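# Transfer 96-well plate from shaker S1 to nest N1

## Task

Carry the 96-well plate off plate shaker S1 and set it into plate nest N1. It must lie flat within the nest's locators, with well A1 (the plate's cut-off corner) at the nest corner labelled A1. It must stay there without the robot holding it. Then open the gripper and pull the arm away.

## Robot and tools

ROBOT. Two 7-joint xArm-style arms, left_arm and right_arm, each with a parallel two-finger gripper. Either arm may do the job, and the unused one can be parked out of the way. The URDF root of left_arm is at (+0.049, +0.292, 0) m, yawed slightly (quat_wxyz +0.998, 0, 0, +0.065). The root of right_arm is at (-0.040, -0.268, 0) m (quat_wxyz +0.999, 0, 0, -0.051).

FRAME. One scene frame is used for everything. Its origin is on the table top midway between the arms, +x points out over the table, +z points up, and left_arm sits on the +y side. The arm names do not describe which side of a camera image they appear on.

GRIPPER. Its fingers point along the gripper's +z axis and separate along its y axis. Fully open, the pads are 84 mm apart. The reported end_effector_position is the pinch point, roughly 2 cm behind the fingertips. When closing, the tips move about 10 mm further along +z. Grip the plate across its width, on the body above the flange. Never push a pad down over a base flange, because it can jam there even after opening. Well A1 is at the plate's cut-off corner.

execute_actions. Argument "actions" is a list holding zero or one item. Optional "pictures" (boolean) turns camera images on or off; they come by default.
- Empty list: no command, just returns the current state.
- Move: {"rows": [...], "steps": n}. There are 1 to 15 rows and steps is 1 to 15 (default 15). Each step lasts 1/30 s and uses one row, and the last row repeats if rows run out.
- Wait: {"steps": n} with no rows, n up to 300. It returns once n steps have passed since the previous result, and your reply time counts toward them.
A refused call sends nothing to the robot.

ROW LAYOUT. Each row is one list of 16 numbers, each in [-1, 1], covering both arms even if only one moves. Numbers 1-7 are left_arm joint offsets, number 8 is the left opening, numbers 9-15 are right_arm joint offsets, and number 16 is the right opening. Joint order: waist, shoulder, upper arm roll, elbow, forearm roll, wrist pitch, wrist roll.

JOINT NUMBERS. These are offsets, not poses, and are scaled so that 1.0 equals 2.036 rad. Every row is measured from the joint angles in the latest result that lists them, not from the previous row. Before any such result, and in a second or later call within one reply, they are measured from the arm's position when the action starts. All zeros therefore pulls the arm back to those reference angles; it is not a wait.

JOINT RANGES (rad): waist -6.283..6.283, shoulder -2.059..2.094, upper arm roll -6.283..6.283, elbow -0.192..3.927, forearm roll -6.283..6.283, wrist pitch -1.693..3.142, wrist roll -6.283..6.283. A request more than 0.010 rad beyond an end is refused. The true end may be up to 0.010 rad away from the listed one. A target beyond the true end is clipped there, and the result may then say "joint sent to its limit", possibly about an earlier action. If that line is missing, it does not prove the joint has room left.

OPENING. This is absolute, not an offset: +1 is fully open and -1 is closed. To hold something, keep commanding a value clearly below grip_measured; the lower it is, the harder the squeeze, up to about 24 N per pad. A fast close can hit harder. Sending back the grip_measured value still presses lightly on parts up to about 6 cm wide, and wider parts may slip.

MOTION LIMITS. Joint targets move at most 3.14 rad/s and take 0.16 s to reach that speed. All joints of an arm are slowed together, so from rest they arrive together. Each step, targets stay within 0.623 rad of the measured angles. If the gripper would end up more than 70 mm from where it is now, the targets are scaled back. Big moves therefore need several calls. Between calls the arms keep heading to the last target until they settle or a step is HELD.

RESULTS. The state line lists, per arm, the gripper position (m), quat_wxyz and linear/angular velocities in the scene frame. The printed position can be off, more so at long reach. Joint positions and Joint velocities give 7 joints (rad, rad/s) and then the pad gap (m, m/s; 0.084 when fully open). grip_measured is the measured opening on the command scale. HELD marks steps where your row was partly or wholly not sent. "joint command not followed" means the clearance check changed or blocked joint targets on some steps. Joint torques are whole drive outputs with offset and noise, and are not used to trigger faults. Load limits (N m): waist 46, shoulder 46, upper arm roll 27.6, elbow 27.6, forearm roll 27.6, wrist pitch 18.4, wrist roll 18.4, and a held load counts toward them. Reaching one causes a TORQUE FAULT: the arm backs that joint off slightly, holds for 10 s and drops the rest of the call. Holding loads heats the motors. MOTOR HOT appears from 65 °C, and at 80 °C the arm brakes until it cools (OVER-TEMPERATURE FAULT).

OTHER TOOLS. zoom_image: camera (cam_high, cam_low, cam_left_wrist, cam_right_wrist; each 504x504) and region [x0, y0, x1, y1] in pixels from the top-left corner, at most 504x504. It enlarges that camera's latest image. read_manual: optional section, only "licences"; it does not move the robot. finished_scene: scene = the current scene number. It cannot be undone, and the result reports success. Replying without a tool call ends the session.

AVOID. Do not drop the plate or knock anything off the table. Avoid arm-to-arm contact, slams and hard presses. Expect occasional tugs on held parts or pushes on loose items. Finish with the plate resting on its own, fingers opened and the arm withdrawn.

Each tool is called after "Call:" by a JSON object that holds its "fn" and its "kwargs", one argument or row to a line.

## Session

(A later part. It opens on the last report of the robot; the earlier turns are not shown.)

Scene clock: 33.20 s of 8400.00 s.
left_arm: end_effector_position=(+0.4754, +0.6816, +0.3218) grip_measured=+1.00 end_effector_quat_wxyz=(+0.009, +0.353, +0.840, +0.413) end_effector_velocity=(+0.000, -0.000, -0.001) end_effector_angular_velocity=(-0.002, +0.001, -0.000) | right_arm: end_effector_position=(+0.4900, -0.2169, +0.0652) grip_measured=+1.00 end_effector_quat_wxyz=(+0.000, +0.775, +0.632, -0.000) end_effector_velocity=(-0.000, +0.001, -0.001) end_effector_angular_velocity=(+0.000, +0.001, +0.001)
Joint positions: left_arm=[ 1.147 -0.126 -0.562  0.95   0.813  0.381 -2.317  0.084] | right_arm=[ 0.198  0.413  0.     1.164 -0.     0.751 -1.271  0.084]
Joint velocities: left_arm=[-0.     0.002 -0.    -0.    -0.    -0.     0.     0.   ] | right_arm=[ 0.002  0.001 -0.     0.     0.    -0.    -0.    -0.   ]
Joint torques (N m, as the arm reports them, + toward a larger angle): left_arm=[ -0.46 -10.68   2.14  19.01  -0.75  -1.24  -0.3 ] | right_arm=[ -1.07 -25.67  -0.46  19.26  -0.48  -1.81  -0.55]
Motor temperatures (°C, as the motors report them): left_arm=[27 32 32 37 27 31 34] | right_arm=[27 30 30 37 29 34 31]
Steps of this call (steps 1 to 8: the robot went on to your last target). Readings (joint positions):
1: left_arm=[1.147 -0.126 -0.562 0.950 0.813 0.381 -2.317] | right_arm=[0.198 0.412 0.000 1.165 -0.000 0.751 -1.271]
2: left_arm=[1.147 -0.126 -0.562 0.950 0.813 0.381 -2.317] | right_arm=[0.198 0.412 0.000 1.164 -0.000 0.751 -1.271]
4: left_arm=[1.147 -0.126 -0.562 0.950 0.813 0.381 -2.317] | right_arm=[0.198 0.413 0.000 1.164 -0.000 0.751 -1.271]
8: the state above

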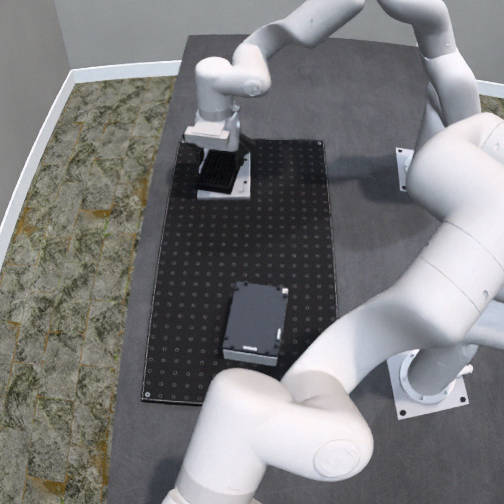

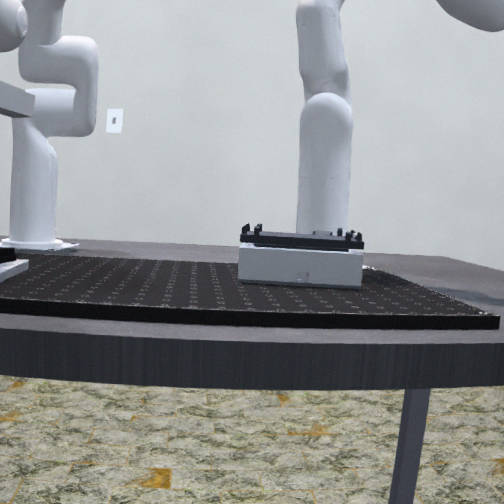

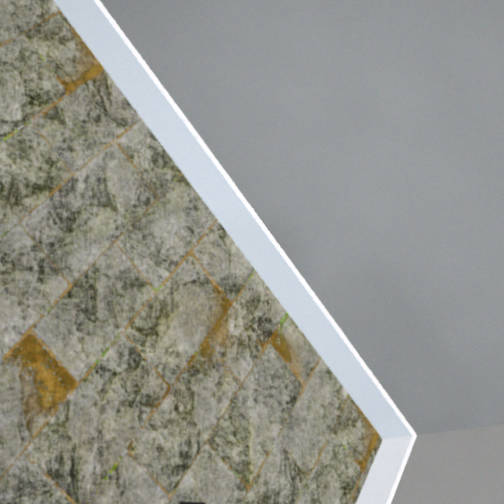

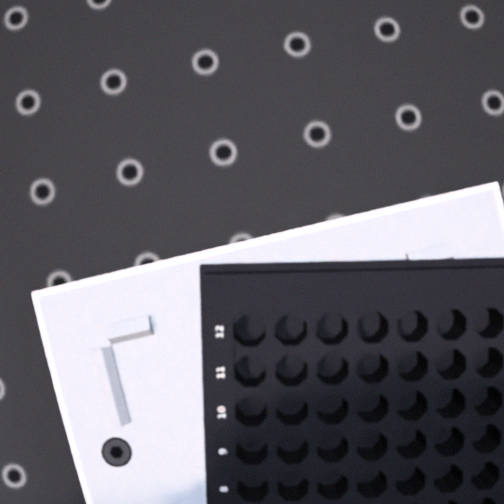

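Call:
{"fn": "execute_actions", "kwargs": {
  "actions": [
    {"rows": [[0,0,0,0,0,0,0,1, 0,-0.0015,0,-0.003,0,-0.0015,-0.01,1],[0,0,0,0,0,0,0,1, 0,-0.0015,0,-0.003,0,-0.0015,-0.01,1],[0,0,0,0,0,0,0,1, 0,-0.0015,0,-0.003,0,-0.0015,-0.01,1],[0,0,0,0,0,0,0,1, 0,-0.0015,0,-0.003,0,-0.0015,-0.01,1],[0,0,0,0,0,0,0,1, 0,-0.0015,0,-0.003,0,-0.0015,-0.01,1],[0,0,0,0,0,0,0,1, 0,0.0005,0,-0.0034,0,-0.0039,-0.01,1],[0,0,0,0,0,0,0,1, 0,0.0025,0,-0.0038,0,-0.0064,-0.01,1],[0,0,0,0,0,0,0,1, 0,0.0046,0,-0.0042,0,-0.0088,-0.01,1],[0,0,0,0,0,0,0,1, 0,0.0066,0,-0.0047,0,-0.0113,-0.01,1],[0,0,0,0,0,0,0,1, 0,0.0086,0,-0.0051,0,-0.0137,-0.01,1],[0,0,0,0,0,0,0,1, 0,0.0107,0,-0.0055,0,-0.0161,-0.01,1],[0,0,0,0,0,0,0,1, 0,0.0127,0,-0.0059,0,-0.0186,-0.01,1],[0,0,0,0,0,0,0,1, 0,0.0147,0,-0.0063,0,-0.021,-0.01,1]], "steps": 15}
  ],
  "pictures": false
}}

Call:
{"fn": "execute_actions", "kwargs": {
  "actions": [
    {"steps": 8}
  ]
}}

Scene clock: 35.27 s of 8400.00 s.
left_arm: end_effector_position=(+0.4754, +0.6816, +0.3218) grip_measured=+1.00 end_effector_quat_wxyz=(+0.009, +0.353, +0.840, +0.413) end_effector_velocity=(-0.000, +0.000, -0.000) end_effector_angular_velocity=(-0.000, +0.001, +0.000) | right_arm: end_effector_position=(+0.4886, -0.2171, +0.0499) grip_measured=+1.00 end_effector_quat_wxyz=(+0.000, +0.769, +0.640, -0.000) end_effector_velocity=(+0.010, -0.001, -0.026) end_effector_angular_velocity=(+0.001, -0.030, -0.002)
Joint positions: left_arm=[ 1.147 -0.126 -0.562  0.95   0.813  0.381 -2.317  0.084] | right_arm=[ 0.198  0.439  0.     1.152 -0.     0.713 -1.292  0.084]
Joint velocities: left_arm=[-0.     0.     0.001  0.     0.     0.     0.    -0.   ] | right_arm=[-0.001  0.064 -0.003  0.002 -0.001 -0.092 -0.     0.   ]
Joint torques (N m, as the arm reports them, + toward a larger angle): left_arm=[ -0.44 -10.51   2.17  18.78  -0.85  -1.31  -0.29] | right_arm=[ -1.5  -26.37   0.13  18.48  -0.31  -0.96  -0.32]
Motor temperatures (°C, as the motors report them): left_arm=[27 32 32 37 27 31 34] | right_arm=[27 30 30 37 29 34 31]
Steps of this call (steps 1 to 15: the robot went on to your last target; steps 16 to 47: nothing new was sent; steps 48 to 62: all 15 steps of this action). Readings (joint positions):
48: left_arm=[1.147 -0.126 -0.562 0.950 0.813 0.381 -2.317] | right_arm=[0.198 0.414 0.000 1.164 -0.000 0.751 -1.272]
49: left_arm=[1.147 -0.126 -0.562 0.950 0.813 0.381 -2.317] | right_arm=[0.198 0.413 0.000 1.163 -0.000 0.750 -1.277]
51: left_arm=[1.147 -0.126 -0.562 0.950 0.813 0.381 -2.317] | right_arm=[0.198 0.411 0.000 1.160 -0.000 0.749 -1.286]
55: left_arm=[1.147 -0.126 -0.562 0.950 0.813 0.381 -2.317] | right_arm=[0.198 0.413 0.000 1.158 -0.000 0.743 -1.291]
62: the state above

Scene clock: 35.53 s of 8400.00 s.
left_arm: end_effector_position=(+0.4754, +0.6816, +0.3218) grip_measured=+1.00 end_effector_quat_wxyz=(+0.009, +0.353, +0.840, +0.413) end_effector_velocity=(+0.000, -0.000, -0.000) end_effector_angular_velocity=(-0.001, +0.001, -0.000) | right_arm: end_effector_position=(+0.4896, -0.2172, +0.0492) grip_measured=+1.00 end_effector_quat_wxyz=(+0.001, +0.769, +0.640, +0.001) end_effector_velocity=(-0.001, -0.000, -0.001) end_effector_angular_velocity=(+0.000, +0.001, -0.001)
Joint positions: left_arm=[ 1.147 -0.126 -0.562  0.95   0.813  0.381 -2.317  0.084] | right_arm=[ 0.198  0.442 -0.     1.152 -0.     0.708 -1.292  0.084]
Joint velocities: left_arm=[-0.     0.001 -0.    -0.     0.     0.     0.    -0.   ] | right_arm=[-0.001  0.002  0.    -0.001  0.    -0.002  0.     0.   ]
Joint torques (N m, as the arm reports them, + toward a larger angle): left_arm=[ -0.76 -10.55   2.35  19.04  -0.9   -1.43  -0.26] | right_arm=[ -1.35 -22.36   0.    15.53  -0.2   -0.86   0.01]
Motor temperatures (°C, as the motors report them): left_arm=[27 32 32 37 27 31 34] | right_arm=[27 30 30 37 29 34 31]
Steps of this call (steps 1 to 8: the robot went on to your last target). Readings (joint positions):
1: left_arm=[1.147 -0.126 -0.562 0.950 0.813 0.381 -2.317] | right_arm=[0.198 0.441 0.000 1.152 -0.000 0.710 -1.292]
2: left_arm=[1.147 -0.126 -0.562 0.950 0.813 0.381 -2.317] | right_arm=[0.198 0.441 -0.000 1.153 -0.000 0.709 -1.292]
4: left_arm=[1.147 -0.126 -0.562 0.950 0.813 0.381 -2.317] | right_arm=[0.198 0.441 -0.000 1.153 -0.000 0.708 -1.292]
8: the state above

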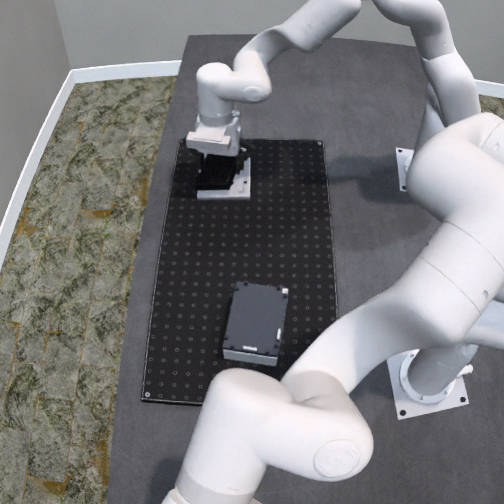

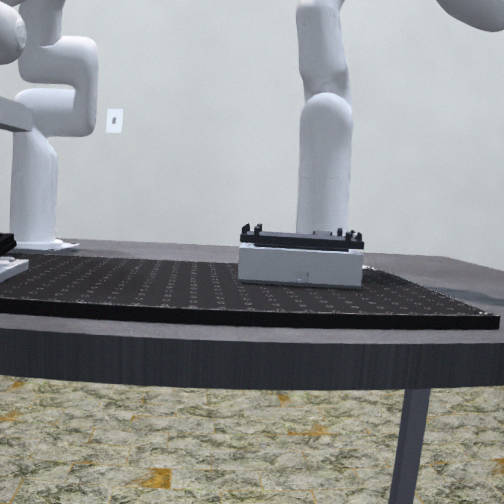

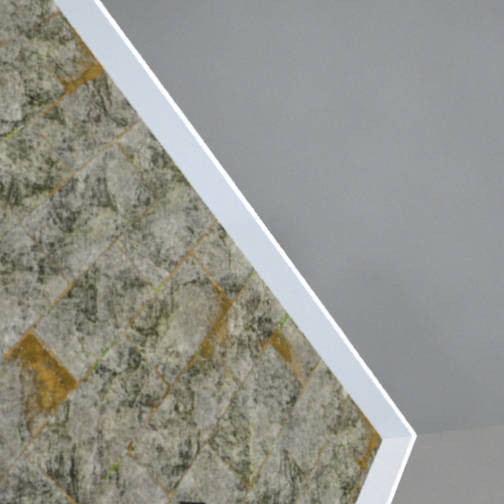

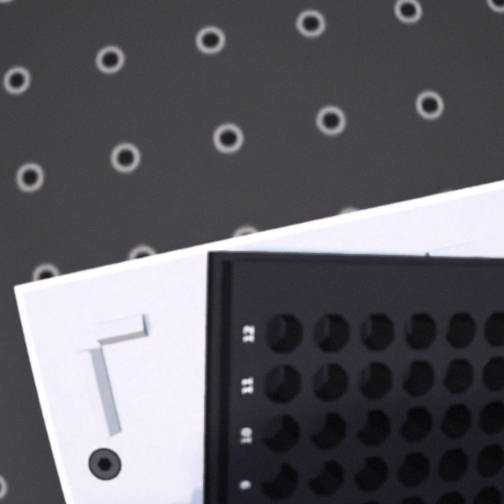

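Call:
{"fn": "execute_actions", "kwargs": {
  "actions": [
    {"rows": [[0,0,0,0,0,0,0,1, 0,-0.002,0,0.0004,0,0.0024,0,1],[0,0,0,0,0,0,0,1, 0,-0.004,0,0.0008,0,0.0049,0,1],[0,0,0,0,0,0,0,1, 0,-0.006,0,0.0012,0,0.0073,0,1],[0,0,0,0,0,0,0,1, 0,-0.008,0,0.0016,0,0.0098,0,1],[0,0,0,0,0,0,0,1, 0,-0.01,0,0.002,0,0.0122,0,1],[0,0,0,0,0,0,0,1, 0,-0.012,0,0.0024,0,0.0146,0,1],[0,0,0,0,0,0,0,1, 0,-0.014,0,0.0028,0,0.0171,0,1],[0,0,0,0,0,0,0,1, 0,-0.016,0,0.003,0,0.0196,0,1]], "steps": 15}
  ]
}}

Scene clock: 36.90 s of 8400.00 s.
left_arm: end_effector_position=(+0.4754, +0.6816, +0.3218) grip_measured=+1.00 end_effector_quat_wxyz=(+0.009, +0.353, +0.840, +0.413) end_effector_velocity=(+0.000, -0.000, -0.000) end_effector_angular_velocity=(-0.000, +0.000, +0.000) | right_arm: end_effector_position=(+0.4886, -0.2172, +0.0647) grip_measured=+1.00 end_effector_quat_wxyz=(+0.000, +0.769, +0.640, -0.000) end_effector_velocity=(-0.002, -0.001, -0.001) end_effector_angular_velocity=(-0.001, +0.006, -0.001)
Joint positions: left_arm=[ 1.147 -0.126 -0.562  0.95   0.813  0.381 -2.317  0.084] | right_arm=[ 0.198  0.41   0.     1.158 -0.     0.747 -1.292  0.084]
Joint velocities: left_arm=[ 0.     0.    -0.001 -0.    -0.     0.001 -0.     0.   ] | right_arm=[ 0.    -0.001 -0.001 -0.002 -0.     0.005  0.    -0.   ]
Joint torques (N m, as the arm reports them, + toward a larger angle): left_arm=[ -0.72 -10.85   2.26  19.22  -0.75  -1.27  -0.15] | right_arm=[ -1.41 -25.52  -0.54  20.2   -0.47  -1.42  -0.5 ]
Motor temperatures (°C, as the motors report them): left_arm=[27 32 32 37 27 31 34] | right_arm=[27 30 30 37 29 34 31]
Steps of this call (steps 1 to 15: the robot went on to your last target; steps 16 to 26: nothing new was sent; steps 27 to 41: all 15 steps of this action). Readings (joint positions):
27: left_arm=[1.147 -0.126 -0.562 0.950 0.813 0.381 -2.317] | right_arm=[0.198 0.442 0.000 1.152 -0.000 0.708 -1.292]
28: left_arm=[1.147 -0.126 -0.562 0.950 0.813 0.381 -2.317] | right_arm=[0.198 0.441 0.000 1.152 -0.000 0.710 -1.292]
30: left_arm=[1.147 -0.126 -0.562 0.950 0.813 0.381 -2.317] | right_arm=[0.198 0.438 0.001 1.151 -0.000 0.717 -1.292]
34: left_arm=[1.147 -0.126 -0.562 0.950 0.813 0.381 -2.317] | right_arm=[0.198 0.424 0.001 1.152 -0.000 0.736 -1.292]
41: the state above

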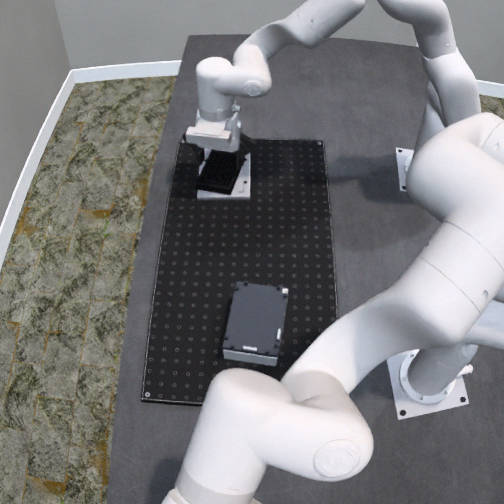

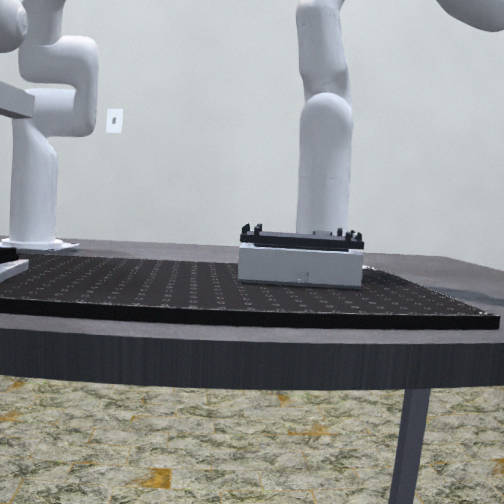

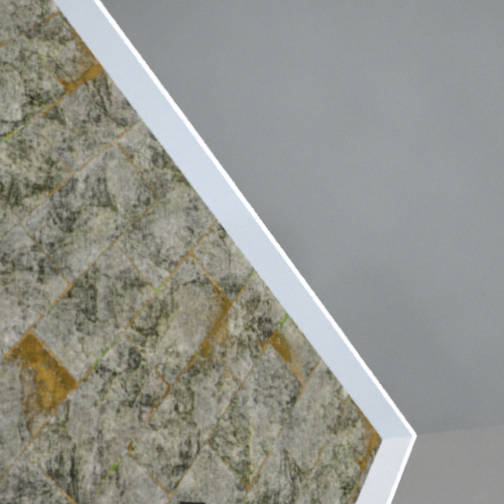

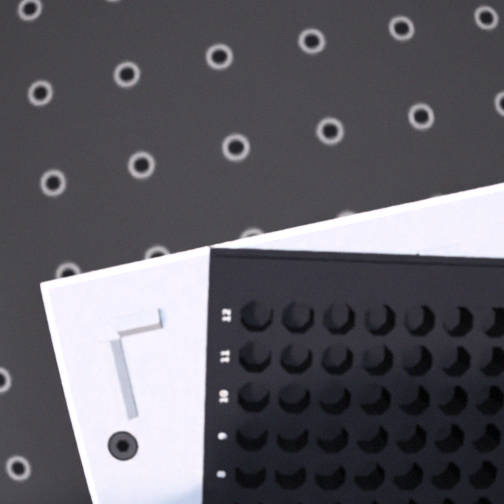

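Call:
{"fn": "execute_actions", "kwargs": {
  "actions": [
    {"rows": [[0,0,0,0,0,0,0,1, 0.0032,-0.001,0,-0.0017,0,-0.0006,0.0219,1],[0,0,0,0,0,0,0,1, 0.0032,-0.001,0,-0.0017,0,-0.0006,0.0219,1],[0,0,0,0,0,0,0,1, 0.0032,-0.001,0,-0.0017,0,-0.0006,0.0219,1],[0,0,0,0,0,0,0,1, 0.0032,-0.001,0,-0.0017,0,-0.0006,0.0219,1],[0,0,0,0,0,0,0,1, 0.0032,-0.001,0,-0.0017,0,-0.0006,0.0219,1],[0,0,0,0,0,0,0,1, 0.0032,-0.001,0,-0.0017,0,-0.0006,0.0219,1],[0,0,0,0,0,0,0,1, 0.0032,0.0009,0,-0.0021,0,-0.0028,0.0219,1],[0,0,0,0,0,0,0,1, 0.0032,0.0027,0,-0.0025,0,-0.0051,0.0219,1],[0,0,0,0,0,0,0,1, 0.0032,0.0046,0,-0.0029,0,-0.0073,0.0219,1],[0,0,0,0,0,0,0,1, 0.0032,0.0065,0,-0.0032,0,-0.0096,0.0219,1],[0,0,0,0,0,0,0,1, 0.0032,0.0084,0,-0.0036,0,-0.0118,0.0219,1],[0,0,0,0,0,0,0,1, 0.0032,0.0102,0,-0.004,0,-0.0141,0.0219,1],[0,0,0,0,0,0,0,1, 0.0032,0.0121,0,-0.0044,0,-0.0163,0.0219,1]], "steps": 15}
  ],
  "pictures": false
}}

Call:
{"fn": "execute_actions", "kwargs": {
  "actions": [
    {"steps": 8}
  ]
}}

Scene clock: 39.00 s of 8400.00 s.
left_arm: end_effector_position=(+0.4754, +0.6816, +0.3218) grip_measured=+1.00 end_effector_quat_wxyz=(+0.009, +0.353, +0.840, +0.413) end_effector_velocity=(+0.000, -0.000, -0.000) end_effector_angular_velocity=(-0.000, +0.000, +0.000) | right_arm: end_effector_position=(+0.4870, -0.2140, +0.0524) grip_measured=+1.00 end_effector_quat_wxyz=(-0.000, +0.781, +0.625, -0.001) end_effector_velocity=(-0.009, +0.001, -0.043) end_effector_angular_velocity=(-0.002, +0.027, +0.002)
Joint positions: left_arm=[ 1.147 -0.126 -0.562  0.95   0.813  0.381 -2.317  0.084] | right_arm=[ 0.204  0.432 -0.     1.149 -0.     0.719 -1.247  0.084]
Joint velocities: left_arm=[-0.  0. -0. -0. -0.  0. -0. -0.] | right_arm=[ 0.001  0.075  0.002 -0.024  0.001 -0.072  0.001  0.001]
Joint torques (N m, as the arm reports them, + toward a larger angle): left_arm=[ -0.61 -10.37   2.18  19.12  -0.64  -1.31  -0.36] | right_arm=[ -1.3  -27.95  -0.36  21.06  -0.58  -1.64  -0.4 ]
Motor temperatures (°C, as the motors report them): left_arm=[27 32 32 37 27 31 34] | right_arm=[27 30 30 37 29 34 31]
Steps of this call (steps 1 to 15: the robot went on to your last target; steps 16 to 48: nothing new was sent; steps 49 to 63: all 15 steps of this action). Readings (joint positions):
49: left_arm=[1.147 -0.126 -0.562 0.950 0.813 0.381 -2.317] | right_arm=[0.198 0.409 -0.000 1.159 -0.000 0.747 -1.291]
50: left_arm=[1.147 -0.126 -0.562 0.950 0.813 0.381 -2.317] | right_arm=[0.199 0.409 -0.000 1.158 -0.000 0.747 -1.283]
52: left_arm=[1.147 -0.126 -0.562 0.950 0.813 0.381 -2.317] | right_arm=[0.202 0.408 -0.000 1.156 -0.000 0.747 -1.261]
56: left_arm=[1.147 -0.126 -0.562 0.950 0.813 0.381 -2.317] | right_arm=[0.205 0.409 0.001 1.154 -0.000 0.745 -1.249]
63: the state above

Scene clock: 39.27 s of 8400.00 s.
left_arm: end_effector_position=(+0.4754, +0.6816, +0.3218) grip_measured=+1.00 end_effector_quat_wxyz=(+0.009, +0.353, +0.840, +0.413) end_effector_velocity=(-0.000, +0.000, +0.000) end_effector_angular_velocity=(+0.000, +0.000, +0.001) | right_arm: end_effector_position=(+0.4875, -0.2138, +0.0512) grip_measured=+1.00 end_effector_quat_wxyz=(+0.000, +0.781, +0.625, -0.000) end_effector_velocity=(-0.000, -0.001, -0.001) end_effector_angular_velocity=(-0.001, -0.000, -0.000)
Joint positions: left_arm=[ 1.147 -0.126 -0.562  0.95   0.813  0.381 -2.317  0.084] | right_arm=[ 0.204  0.435  0.     1.149 -0.     0.714 -1.247  0.084]
Joint velocities: left_arm=[ 0.    -0.     0.001  0.     0.     0.    -0.    -0.   ] | right_arm=[-0.001  0.001 -0.    -0.001 -0.001 -0.002 -0.     0.   ]
Joint torques (N m, as the arm reports them, + toward a larger angle): left_arm=[ -0.53 -10.69   2.26  18.95  -0.93  -1.29  -0.3 ] | right_arm=[ -0.97 -25.58  -0.27  19.53  -0.78  -1.57  -0.48]
Motor temperatures (°C, as the motors report them): left_arm=[27 32 32 37 27 31 34] | right_arm=[27 30 30 37 29 34 31]
Steps of this call (steps 1 to 8: the robot went on to your last target). Readings (joint positions):
1: left_arm=[1.147 -0.126 -0.562 0.950 0.813 0.381 -2.317] | right_arm=[0.204 0.434 0.000 1.149 -0.000 0.717 -1.247]
2: left_arm=[1.147 -0.126 -0.562 0.950 0.813 0.381 -2.317] | right_arm=[0.204 0.434 0.000 1.149 -0.000 0.716 -1.247]
4: left_arm=[1.147 -0.126 -0.562 0.950 0.813 0.381 -2.317] | right_arm=[0.204 0.435 0.000 1.149 -0.000 0.715 -1.247]
8: the state above

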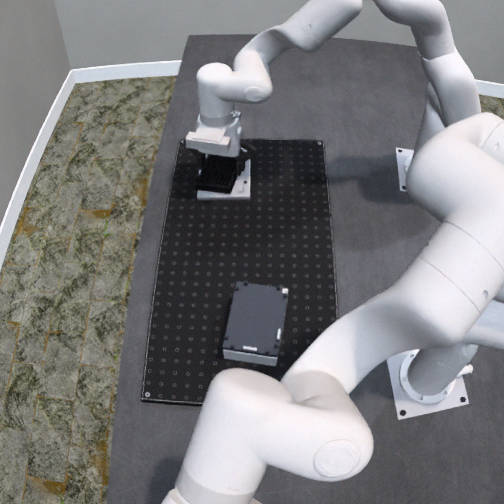

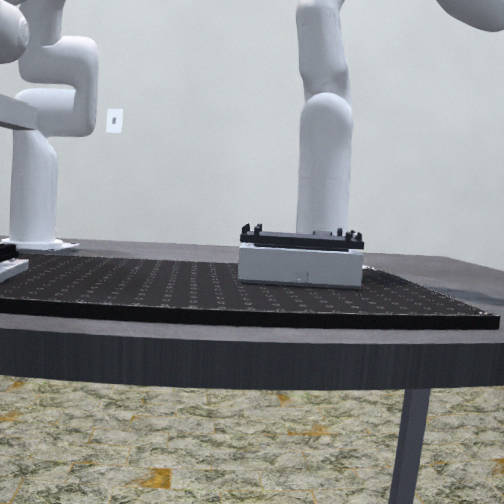

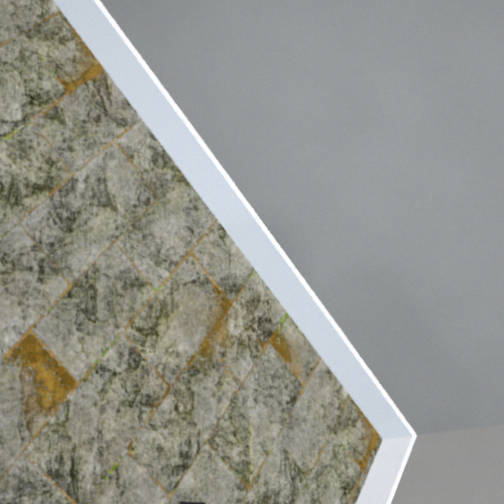

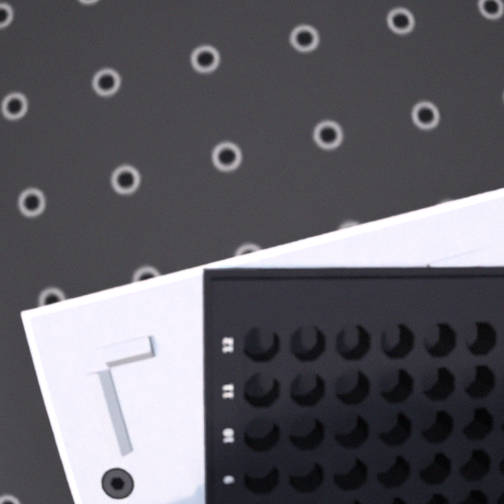

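Call:
{"fn": "execute_actions", "kwargs": {
  "actions": [
    {"rows": [[0,0,0,0,0,0,0,1, 0,0.001,0,-0.0002,0,-0.0012,0,0.2]], "steps": 12}
  ]
}}

Scene clock: 40.27 s of 8400.00 s.
left_arm: end_effector_position=(+0.4754, +0.6816, +0.3218) grip_measured=+1.00 end_effector_quat_wxyz=(+0.009, +0.353, +0.840, +0.413) end_effector_velocity=(+0.000, -0.001, +0.001) end_effector_angular_velocity=(+0.002, +0.001, -0.002) | right_arm: end_effector_position=(+0.4884, -0.2139, +0.0514) grip_measured=+0.86 end_effector_quat_wxyz=(+0.001, +0.781, +0.625, +0.001) end_effector_velocity=(-0.000, -0.001, -0.001) end_effector_angular_velocity=(-0.000, +0.002, -0.002)
Joint positions: left_arm=[ 1.147 -0.126 -0.562  0.95   0.813  0.381 -2.317  0.084] | right_arm=[ 0.204  0.435 -0.     1.15  -0.     0.712 -1.247  0.079]
Joint velocities: left_arm=[-0.    -0.002 -0.002 -0.     0.     0.001  0.001 -0.   ] | right_arm=[-0.002  0.002  0.    -0.001 -0.    -0.001 -0.     0.   ]
Joint torques (N m, as the arm reports them, + toward a larger angle): left_arm=[ -0.61 -10.57   2.03  19.17  -0.76  -1.32  -0.21] | right_arm=[ -1.01 -20.37   0.36  14.81  -0.29  -1.28  -0.5 ]
Motor temperatures (°C, as the motors report them): left_arm=[27 32 32 37 27 31 34] | right_arm=[27 30 30 37 29 34 31]
Steps of this call (steps 1 to 15: the robot went on to your last target; steps 16 to 18: nothing new was sent; steps 19 to 30: all 12 steps of this action). Readings (joint positions):
19: left_arm=[1.147 -0.126 -0.562 0.950 0.813 0.381 -2.317] | right_arm=[0.204 0.435 -0.000 1.149 -0.000 0.714 -1.247]
20: left_arm=[1.147 -0.126 -0.562 0.950 0.813 0.381 -2.317] | right_arm=[0.204 0.434 -0.000 1.150 -0.000 0.713 -1.247]
22: left_arm=[1.147 -0.126 -0.562 0.950 0.813 0.381 -2.317] | right_arm=[0.204 0.435 -0.000 1.150 -0.000 0.712 -1.247]
26: left_arm=[1.147 -0.126 -0.562 0.950 0.813 0.381 -2.317] | right_arm=[0.204 0.435 -0.000 1.150 -0.000 0.712 -1.247]
30: the state above

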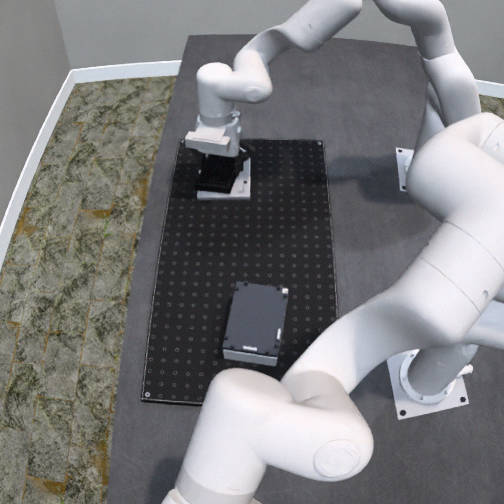

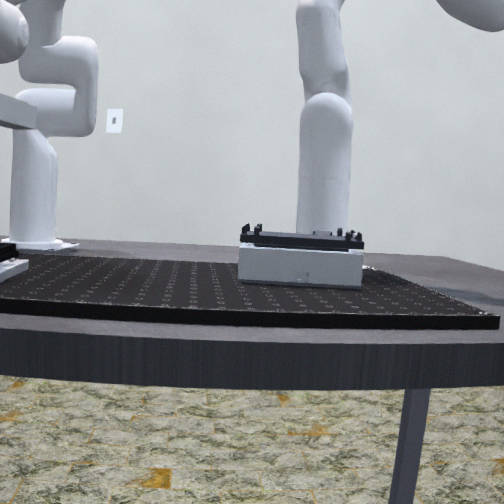

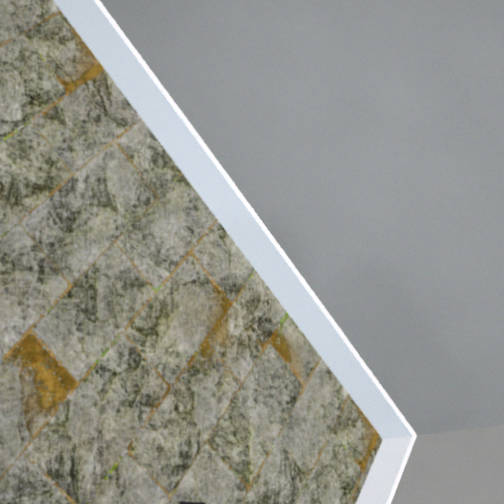

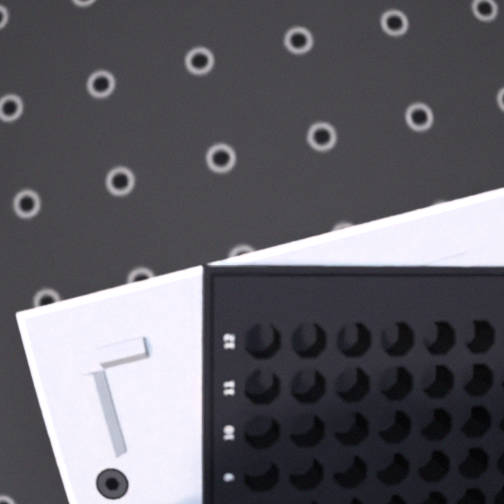

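Call:
{"fn": "execute_actions", "kwargs": {
  "actions": [
    {"rows": [[0,0,0,0,0,0,0,1, 0,0,0,0,0,0,0,1],[0,0,0,0,0,0,0,1, 0,0,0,0,0,0,0,1],[0,0,0,0,0,0,0,1, 0,0,0,0,0,0,0,1],[0,0,0,0,0,0,0,1, 0,0,0,0,0,0,0,1],[0,0,0,0,0,0,0,1, 0,0,0,0,0,0,0,1],[0,0,0,0,0,0,0,1, 0,-0.0022,0,0.0005,0,0.0026,0,1],[0,0,0,0,0,0,0,1, 0,-0.0044,0,0.0009,0,0.0052,0,1],[0,0,0,0,0,0,0,1, 0,-0.0066,0,0.0014,0,0.0079,0,1],[0,0,0,0,0,0,0,1, 0,-0.0087,0,0.0018,0,0.0105,0,1],[0,0,0,0,0,0,0,1, 0,-0.0109,0,0.0023,0,0.0131,0,1],[0,0,0,0,0,0,0,1, 0,-0.0131,0,0.0027,0,0.0157,0,1]], "steps": 15}
  ],
  "pictures": false
}}

Call:
{"fn": "execute_actions", "kwargs": {
  "actions": [
    {"steps": 6}
  ]
}}

Scene clock: 42.90 s of 8400.00 s.
left_arm: end_effector_position=(+0.4754, +0.6816, +0.3218) grip_measured=+1.00 end_effector_quat_wxyz=(+0.009, +0.353, +0.840, +0.413) end_effector_velocity=(-0.000, +0.000, +0.000) end_effector_angular_velocity=(-0.000, -0.001, +0.001) | right_arm: end_effector_position=(+0.4867, -0.2138, +0.0624) grip_measured=+1.00 end_effector_quat_wxyz=(-0.001, +0.781, +0.625, -0.001) end_effector_velocity=(+0.019, -0.000, +0.035) end_effector_angular_velocity=(+0.004, -0.060, -0.003)
Joint positions: left_arm=[ 1.147 -0.126 -0.562  0.95   0.813  0.381 -2.317  0.084] | right_arm=[ 0.205  0.412  0.     1.153 -0.     0.743 -1.247  0.084]
Joint velocities: left_arm=[ 0.    -0.    -0.     0.     0.     0.    -0.001  0.   ] | right_arm=[-0.001 -0.047 -0.003  0.032 -0.001  0.018  0.    -0.   ]
Joint torques (N m, as the arm reports them, + toward a larger angle): left_arm=[ -0.84 -10.32   2.31  19.08  -1.    -1.23  -0.31] | right_arm=[ -1.24 -23.88  -0.33  18.11  -0.14  -1.47  -0.52]
Motor temperatures (°C, as the motors report them): left_arm=[27 32 32 37 27 31 34] | right_arm=[27 30 30 36 29 34 31]
Steps of this call (steps 1 to 15: the robot went on to your last target; steps 16 to 64: nothing new was sent; steps 65 to 79: all 15 steps of this action). Readings (joint positions):
65: left_arm=[1.147 -0.126 -0.562 0.950 0.813 0.381 -2.317] | right_arm=[0.204 0.436 0.000 1.149 -0.000 0.712 -1.247]
66: left_arm=[1.147 -0.126 -0.562 0.950 0.813 0.381 -2.317] | right_arm=[0.204 0.436 -0.000 1.149 -0.000 0.712 -1.247]
68: left_arm=[1.147 -0.126 -0.562 0.950 0.813 0.381 -2.317] | right_arm=[0.205 0.438 0.000 1.148 -0.000 0.711 -1.247]
72: left_arm=[1.147 -0.126 -0.562 0.950 0.813 0.381 -2.317] | right_arm=[0.205 0.435 0.000 1.147 -0.000 0.717 -1.247]
79: the state above

Scene clock: 43.10 s of 8400.00 s.
left_arm: end_effector_position=(+0.4754, +0.6816, +0.3218) grip_measured=+1.00 end_effector_quat_wxyz=(+0.009, +0.353, +0.840, +0.413) end_effector_velocity=(-0.000, +0.000, -0.000) end_effector_angular_velocity=(-0.000, -0.000, +0.001) | right_arm: end_effector_position=(+0.4877, -0.2139, +0.0640) grip_measured=+1.00 end_effector_quat_wxyz=(+0.000, +0.781, +0.625, +0.000) end_effector_velocity=(+0.003, +0.002, +0.005) end_effector_angular_velocity=(+0.001, -0.011, +0.002)
Joint positions: left_arm=[ 1.147 -0.126 -0.562  0.95   0.813  0.381 -2.317  0.084] | right_arm=[ 0.204  0.41  -0.     1.154 -0.     0.744 -1.247  0.084]
Joint velocities: left_arm=[-0.     0.     0.     0.     0.     0.001 -0.001  0.   ] | right_arm=[ 0.002 -0.005  0.     0.005  0.    -0.002  0.    -0.   ]
Joint torques (N m, as the arm reports them, + toward a larger angle): left_arm=[ -0.21 -10.69   2.11  18.92  -0.76  -1.16  -0.04] | right_arm=[ -1.88 -26.01  -0.14  20.28  -0.95  -1.53  -0.58]
Motor temperatures (°C, as the motors report them): left_arm=[27 32 32 37 27 31 34] | right_arm=[27 30 30 36 29 34 31]
Steps of this call (steps 1 to 6: the robot went on to your last target). Readings (joint positions):
1: left_arm=[1.147 -0.126 -0.562 0.950 0.813 0.381 -2.317] | right_arm=[0.205 0.411 0.000 1.154 -0.000 0.744 -1.247]
2: left_arm=[1.147 -0.126 -0.562 0.950 0.813 0.381 -2.317] | right_arm=[0.204 0.410 0.000 1.154 -0.000 0.744 -1.247]
4: left_arm=[1.147 -0.126 -0.562 0.950 0.813 0.381 -2.317] | right_arm=[0.204 0.410 -0.000 1.154 -0.000 0.744 -1.247]
6: the state above

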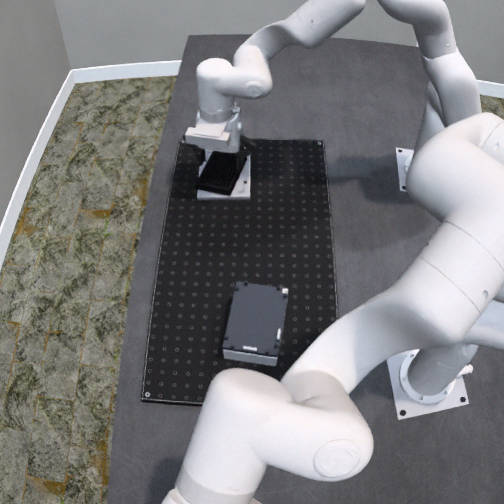

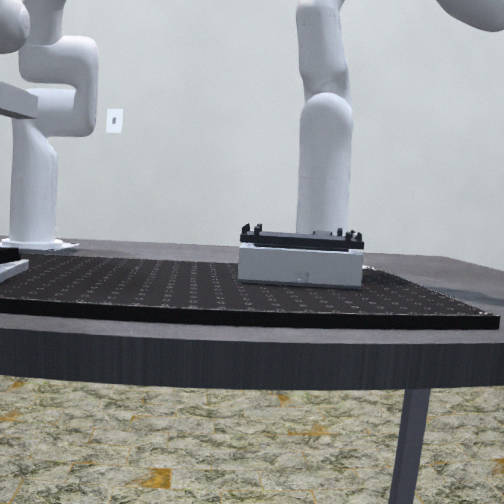

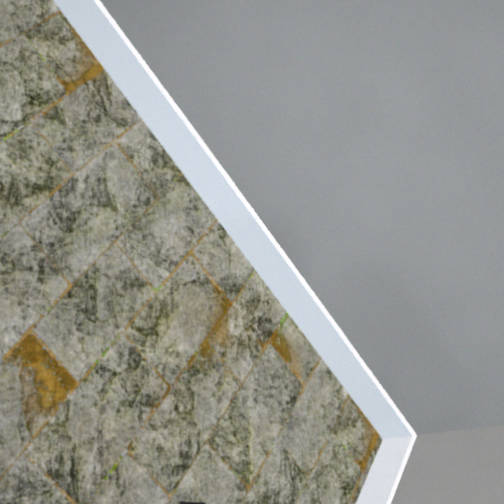

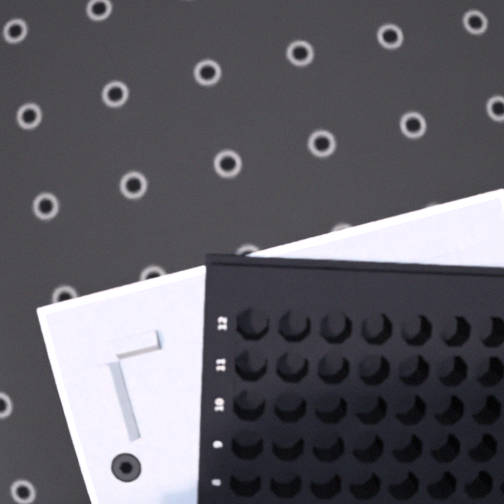

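Call:
{"fn": "zoom_image", "kwargs": {
  "camera": "cam_high",
  "region": [170, 110, 280, 220]
}}

Region (170, 110, 280, 220) of cam_high's 504x504 image, scaled by 4.582, with more detail than that image has.

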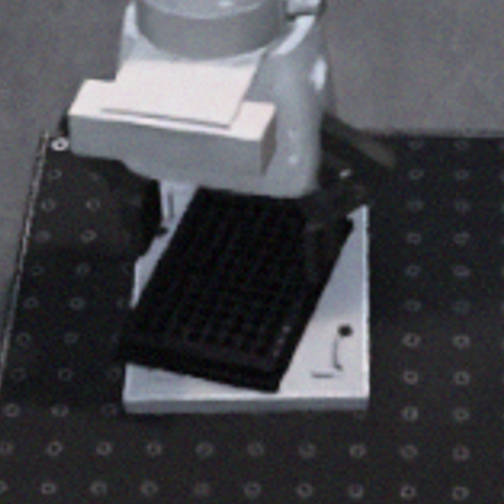

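Call:
{"fn": "execute_actions", "kwargs": {
  "actions": [
    {"rows": [[0,0,0,0,0,0,0,1, 0.0004,0.0009,0,0.0023,0,0.0038,0.004,1],[0,0,0,0,0,0,0,1, 0.0008,0.0019,0,0.0046,0,0.0077,0.008,1],[0,0,0,0,0,0,0,1, 0.0012,0.0028,0,0.007,0,0.0115,0.012,1],[0,0,0,0,0,0,0,1, 0.0016,0.0037,0,0.0093,0,0.0154,0.016,1],[0,0,0,0,0,0,0,1, 0.002,0.0047,0,0.0116,0,0.0192,0.02,1],[0,0,0,0,0,0,0,1, 0.0024,0.0056,0,0.014,0,0.023,0.024,1],[0,0,0,0,0,0,0,1, 0.0024,0.0066,0,0.0163,0,0.0269,0.0273,1],[0,0,0,0,0,0,0,1, 0.0024,0.0075,0,0.0186,0,0.0307,0.0273,1]], "steps": 15}
  ]
}}

Scene clock: 49.27 s of 8400.00 s.
left_arm: end_effector_position=(+0.4754, +0.6816, +0.3218) grip_measured=+1.00 end_effector_quat_wxyz=(+0.009, +0.353, +0.840, +0.413) end_effector_velocity=(+0.001, -0.001, -0.001) end_effector_angular_velocity=(-0.002, +0.000, -0.001) | right_arm: end_effector_position=(+0.4855, -0.2116, +0.0652) grip_measured=+1.00 end_effector_quat_wxyz=(-0.010, +0.796, +0.605, -0.017) end_effector_velocity=(-0.001, +0.000, -0.001) end_effector_angular_velocity=(-0.001, +0.008, -0.005)
Joint positions: left_arm=[ 1.147 -0.126 -0.562  0.95   0.813  0.381 -2.317  0.084] | right_arm=[ 0.209  0.425 -0.     1.192 -0.     0.806 -1.192  0.084]
Joint velocities: left_arm=[-0.     0.002 -0.001  0.    -0.    -0.    -0.    -0.   ] | right_arm=[ 0.002  0.002 -0.001  0.003  0.001  0.01   0.005 -0.   ]
Joint torques (N m, as the arm reports them, + toward a larger angle): left_arm=[ -0.48 -10.67   2.02  18.89  -0.55  -1.24  -0.19] | right_arm=[ -1.08 -25.6   -0.59  20.39  -0.71  -1.56  -0.31]
Motor temperatures (°C, as the motors report them): left_arm=[27 32 32 37 27 31 34] | right_arm=[27 30 30 37 29 34 31]
Steps of this call (steps 1 to 15: the robot went on to your last target; steps 16 to 90: nothing new was sent; then 2.67 s passed at rest; steps 91 to 105: all 15 steps of this action). Readings (joint positions):
91: left_arm=[1.147 -0.126 -0.562 0.950 0.813 0.381 -2.317] | right_arm=[0.204 0.409 -0.000 1.155 -0.000 0.744 -1.247]
92: left_arm=[1.147 -0.126 -0.562 0.950 0.813 0.381 -2.317] | right_arm=[0.205 0.409 -0.000 1.157 -0.000 0.747 -1.244]
94: left_arm=[1.147 -0.126 -0.562 0.950 0.813 0.381 -2.317] | right_arm=[0.206 0.412 -0.000 1.162 -0.000 0.757 -1.234]
98: left_arm=[1.147 -0.126 -0.562 0.950 0.813 0.381 -2.317] | right_arm=[0.209 0.420 0.000 1.179 -0.000 0.785 -1.205]
105: the state above

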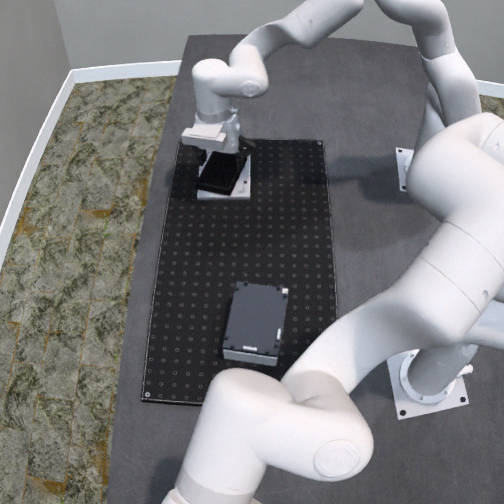

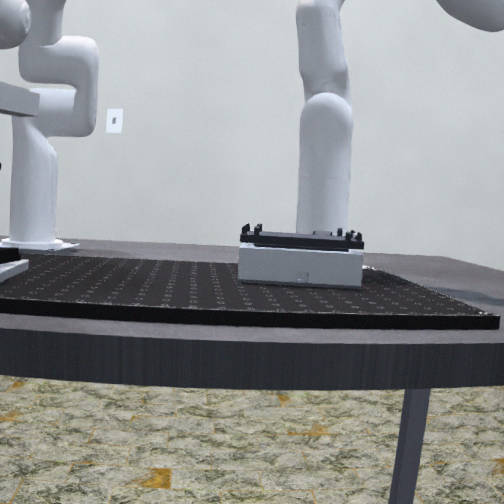

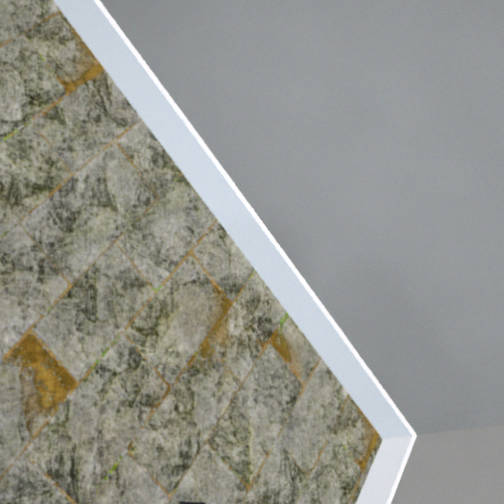

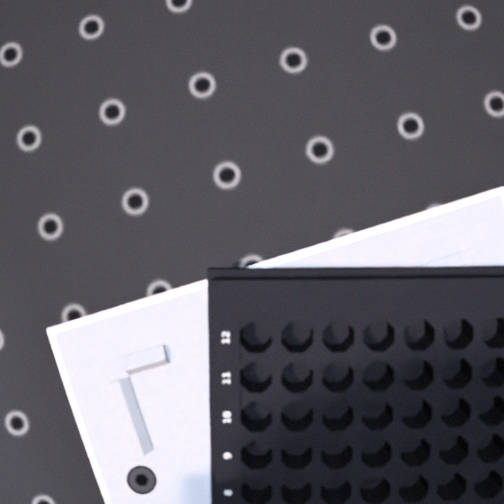

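Call:
{"fn": "execute_actions", "kwargs": {
  "actions": [
    {"rows": [[0,0,0,0,0,0,0,1, 0,0.0018,0,-0.0006,0,-0.0023,0,1],[0,0,0,0,0,0,0,1, 0,0.0036,0,-0.0012,0,-0.0046,0,1],[0,0,0,0,0,0,0,1, 0,0.0053,0,-0.0018,0,-0.0069,0,1],[0,0,0,0,0,0,0,1, 0,0.0071,0,-0.0024,0,-0.0092,0,1],[0,0,0,0,0,0,0,1, 0,0.0089,0,-0.0029,0,-0.0115,0,1],[0,0,0,0,0,0,0,1, 0,0.0107,0,-0.0035,0,-0.0138,0,1],[0,0,0,0,0,0,0,1, 0,0.0124,0,-0.0041,0,-0.0161,0,1],[0,0,0,0,0,0,0,1, 0,0.0142,0,-0.0047,0,-0.0184,0,1]], "steps": 15}
  ]
}}

Scene clock: 50.53 s of 8400.00 s.
left_arm: end_effector_position=(+0.4754, +0.6816, +0.3218) grip_measured=+1.00 end_effector_quat_wxyz=(+0.009, +0.353, +0.840, +0.413) end_effector_velocity=(-0.000, +0.000, -0.000) end_effector_angular_velocity=(-0.000, +0.000, +0.000) | right_arm: end_effector_position=(+0.4855, -0.2116, +0.0506) grip_measured=+1.00 end_effector_quat_wxyz=(-0.009, +0.796, +0.605, -0.016) end_effector_velocity=(-0.001, +0.001, -0.002) end_effector_angular_velocity=(+0.000, +0.000, +0.002)
Joint positions: left_arm=[ 1.147 -0.126 -0.562  0.95   0.813  0.381 -2.317  0.084] | right_arm=[ 0.209  0.451 -0.     1.183 -0.     0.769 -1.192  0.084]
Joint velocities: left_arm=[ 0.     0.001  0.    -0.     0.    -0.    -0.     0.   ] | right_arm=[ 0.002  0.002 -0.    -0.003  0.    -0.005 -0.     0.   ]
Joint torques (N m, as the arm reports them, + toward a larger angle): left_arm=[ -0.61 -10.34   2.41  18.78  -0.83  -1.37  -0.21] | right_arm=[ -2.46 -21.72   0.03  16.85   0.15  -1.76  -0.31]
Motor temperatures (°C, as the motors report them): left_arm=[27 32 32 38 27 31 34] | right_arm=[27 30 30 37 29 34 31]
Steps of this call (steps 1 to 15: the robot went on to your last target; steps 16 to 23: nothing new was sent; steps 24 to 38: all 15 steps of this action). Readings (joint positions):
24: left_arm=[1.147 -0.126 -0.562 0.950 0.813 0.381 -2.317] | right_arm=[0.209 0.425 -0.000 1.192 -0.000 0.806 -1.192]
25: left_arm=[1.147 -0.126 -0.562 0.950 0.813 0.381 -2.317] | right_arm=[0.209 0.426 -0.000 1.192 -0.000 0.805 -1.192]
27: left_arm=[1.147 -0.126 -0.562 0.950 0.813 0.381 -2.317] | right_arm=[0.209 0.430 -0.000 1.190 -0.000 0.798 -1.192]
31: left_arm=[1.147 -0.126 -0.562 0.950 0.813 0.381 -2.317] | right_arm=[0.209 0.444 -0.000 1.185 -0.000 0.781 -1.192]
38: the state above

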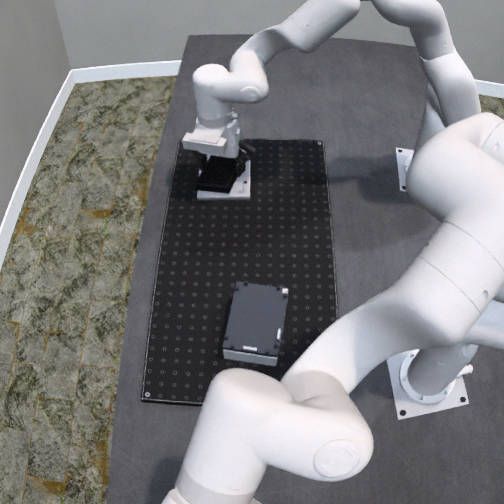

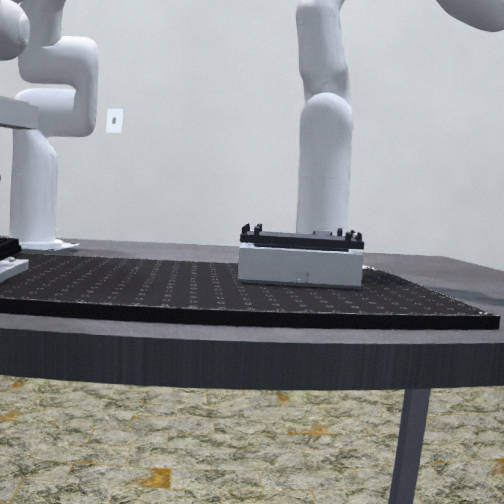

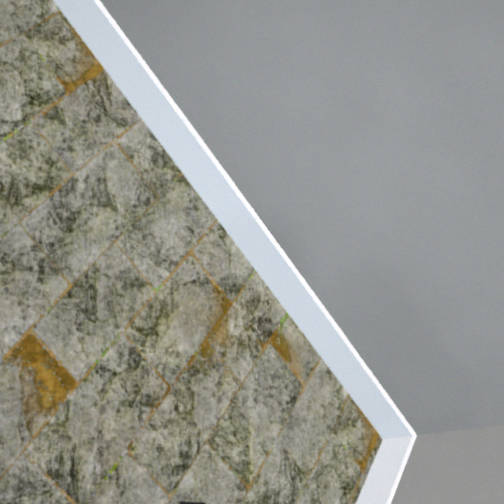

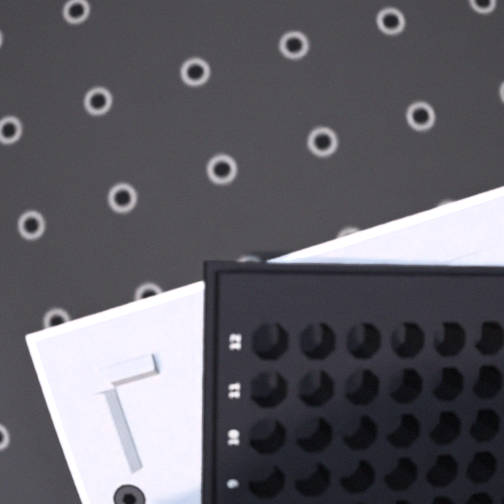

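Call:
{"fn": "execute_actions", "kwargs": {
  "actions": [
    {"rows": [[0,0,0,0,0,0,0,1, 0,-0.0005,0,0.0001,0,0.0006,0,0.5]], "steps": 12}
  ]
}}

Scene clock: 51.47 s of 8400.00 s.
left_arm: end_effector_position=(+0.4754, +0.6816, +0.3218) grip_measured=+1.00 end_effector_quat_wxyz=(+0.009, +0.353, +0.840, +0.413) end_effector_velocity=(-0.000, +0.000, -0.001) end_effector_angular_velocity=(-0.001, +0.000, +0.001) | right_arm: end_effector_position=(+0.4847, -0.2117, +0.0502) grip_measured=+0.98 end_effector_quat_wxyz=(-0.010, +0.796, +0.605, -0.017) end_effector_velocity=(+0.001, -0.000, +0.001) end_effector_angular_velocity=(+0.000, -0.002, -0.001)
Joint positions: left_arm=[ 1.147 -0.126 -0.562  0.95   0.813  0.381 -2.317  0.084] | right_arm=[ 0.209  0.451 -0.     1.182 -0.     0.771 -1.192  0.083]
Joint velocities: left_arm=[ 0.     0.001  0.001  0.     0.    -0.    -0.    -0.   ] | right_arm=[-0.    -0.001 -0.     0.001  0.    -0.     0.    -0.   ]
Joint torques (N m, as the arm reports them, + toward a larger angle): left_arm=[ -0.55 -10.6    2.21  18.93  -0.73  -1.28  -0.3 ] | right_arm=[ -1.54 -26.11  -0.41  19.21  -0.09  -1.33  -0.36]
Motor temperatures (°C, as the motors report them): left_arm=[27 32 32 38 27 31 34] | right_arm=[27 30 30 37 29 34 31]
Steps of this call (steps 1 to 15: the robot went on to your last target; step 16: nothing new was sent; steps 17 to 28: all 12 steps of this action). Readings (joint positions):
17: left_arm=[1.147 -0.126 -0.562 0.950 0.813 0.381 -2.317] | right_arm=[0.209 0.453 -0.000 1.183 -0.000 0.768 -1.192]
18: left_arm=[1.147 -0.126 -0.562 0.950 0.813 0.381 -2.317] | right_arm=[0.209 0.453 -0.000 1.183 -0.000 0.769 -1.192]
20: left_arm=[1.147 -0.126 -0.562 0.950 0.813 0.381 -2.317] | right_arm=[0.209 0.452 -0.000 1.182 -0.000 0.770 -1.192]
24: left_arm=[1.147 -0.126 -0.562 0.950 0.813 0.381 -2.317] | right_arm=[0.209 0.452 -0.000 1.182 -0.000 0.771 -1.192]
28: the state above

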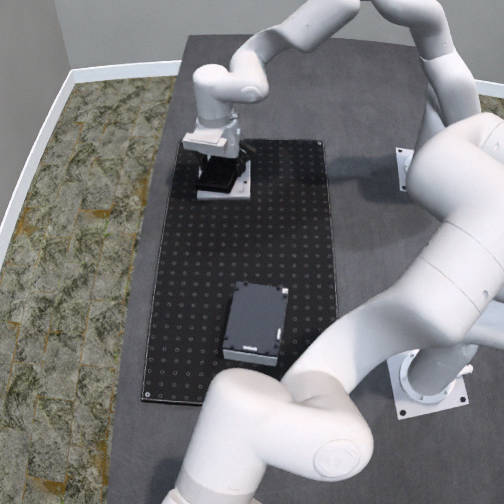

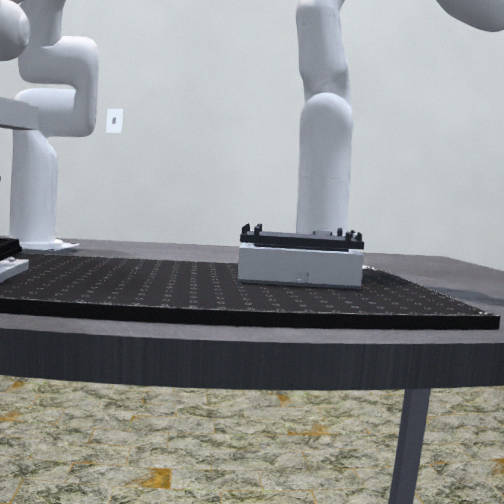

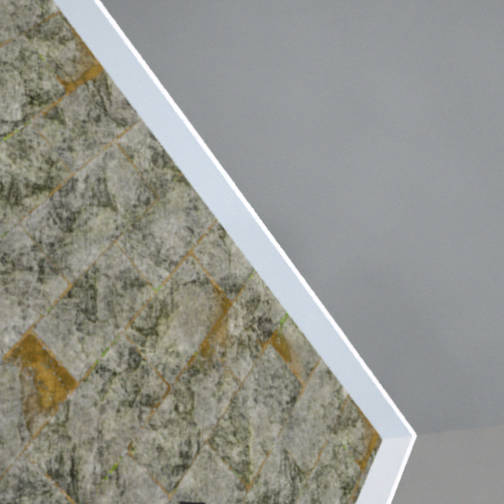

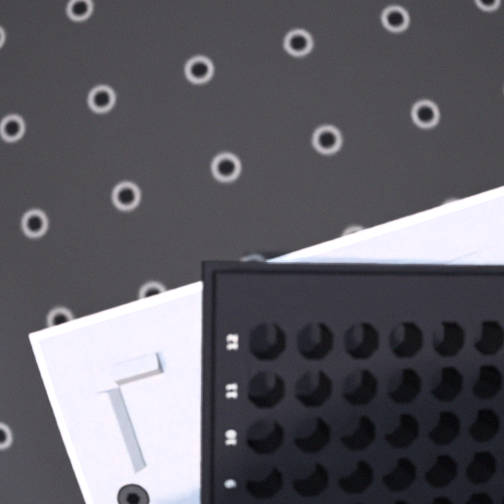

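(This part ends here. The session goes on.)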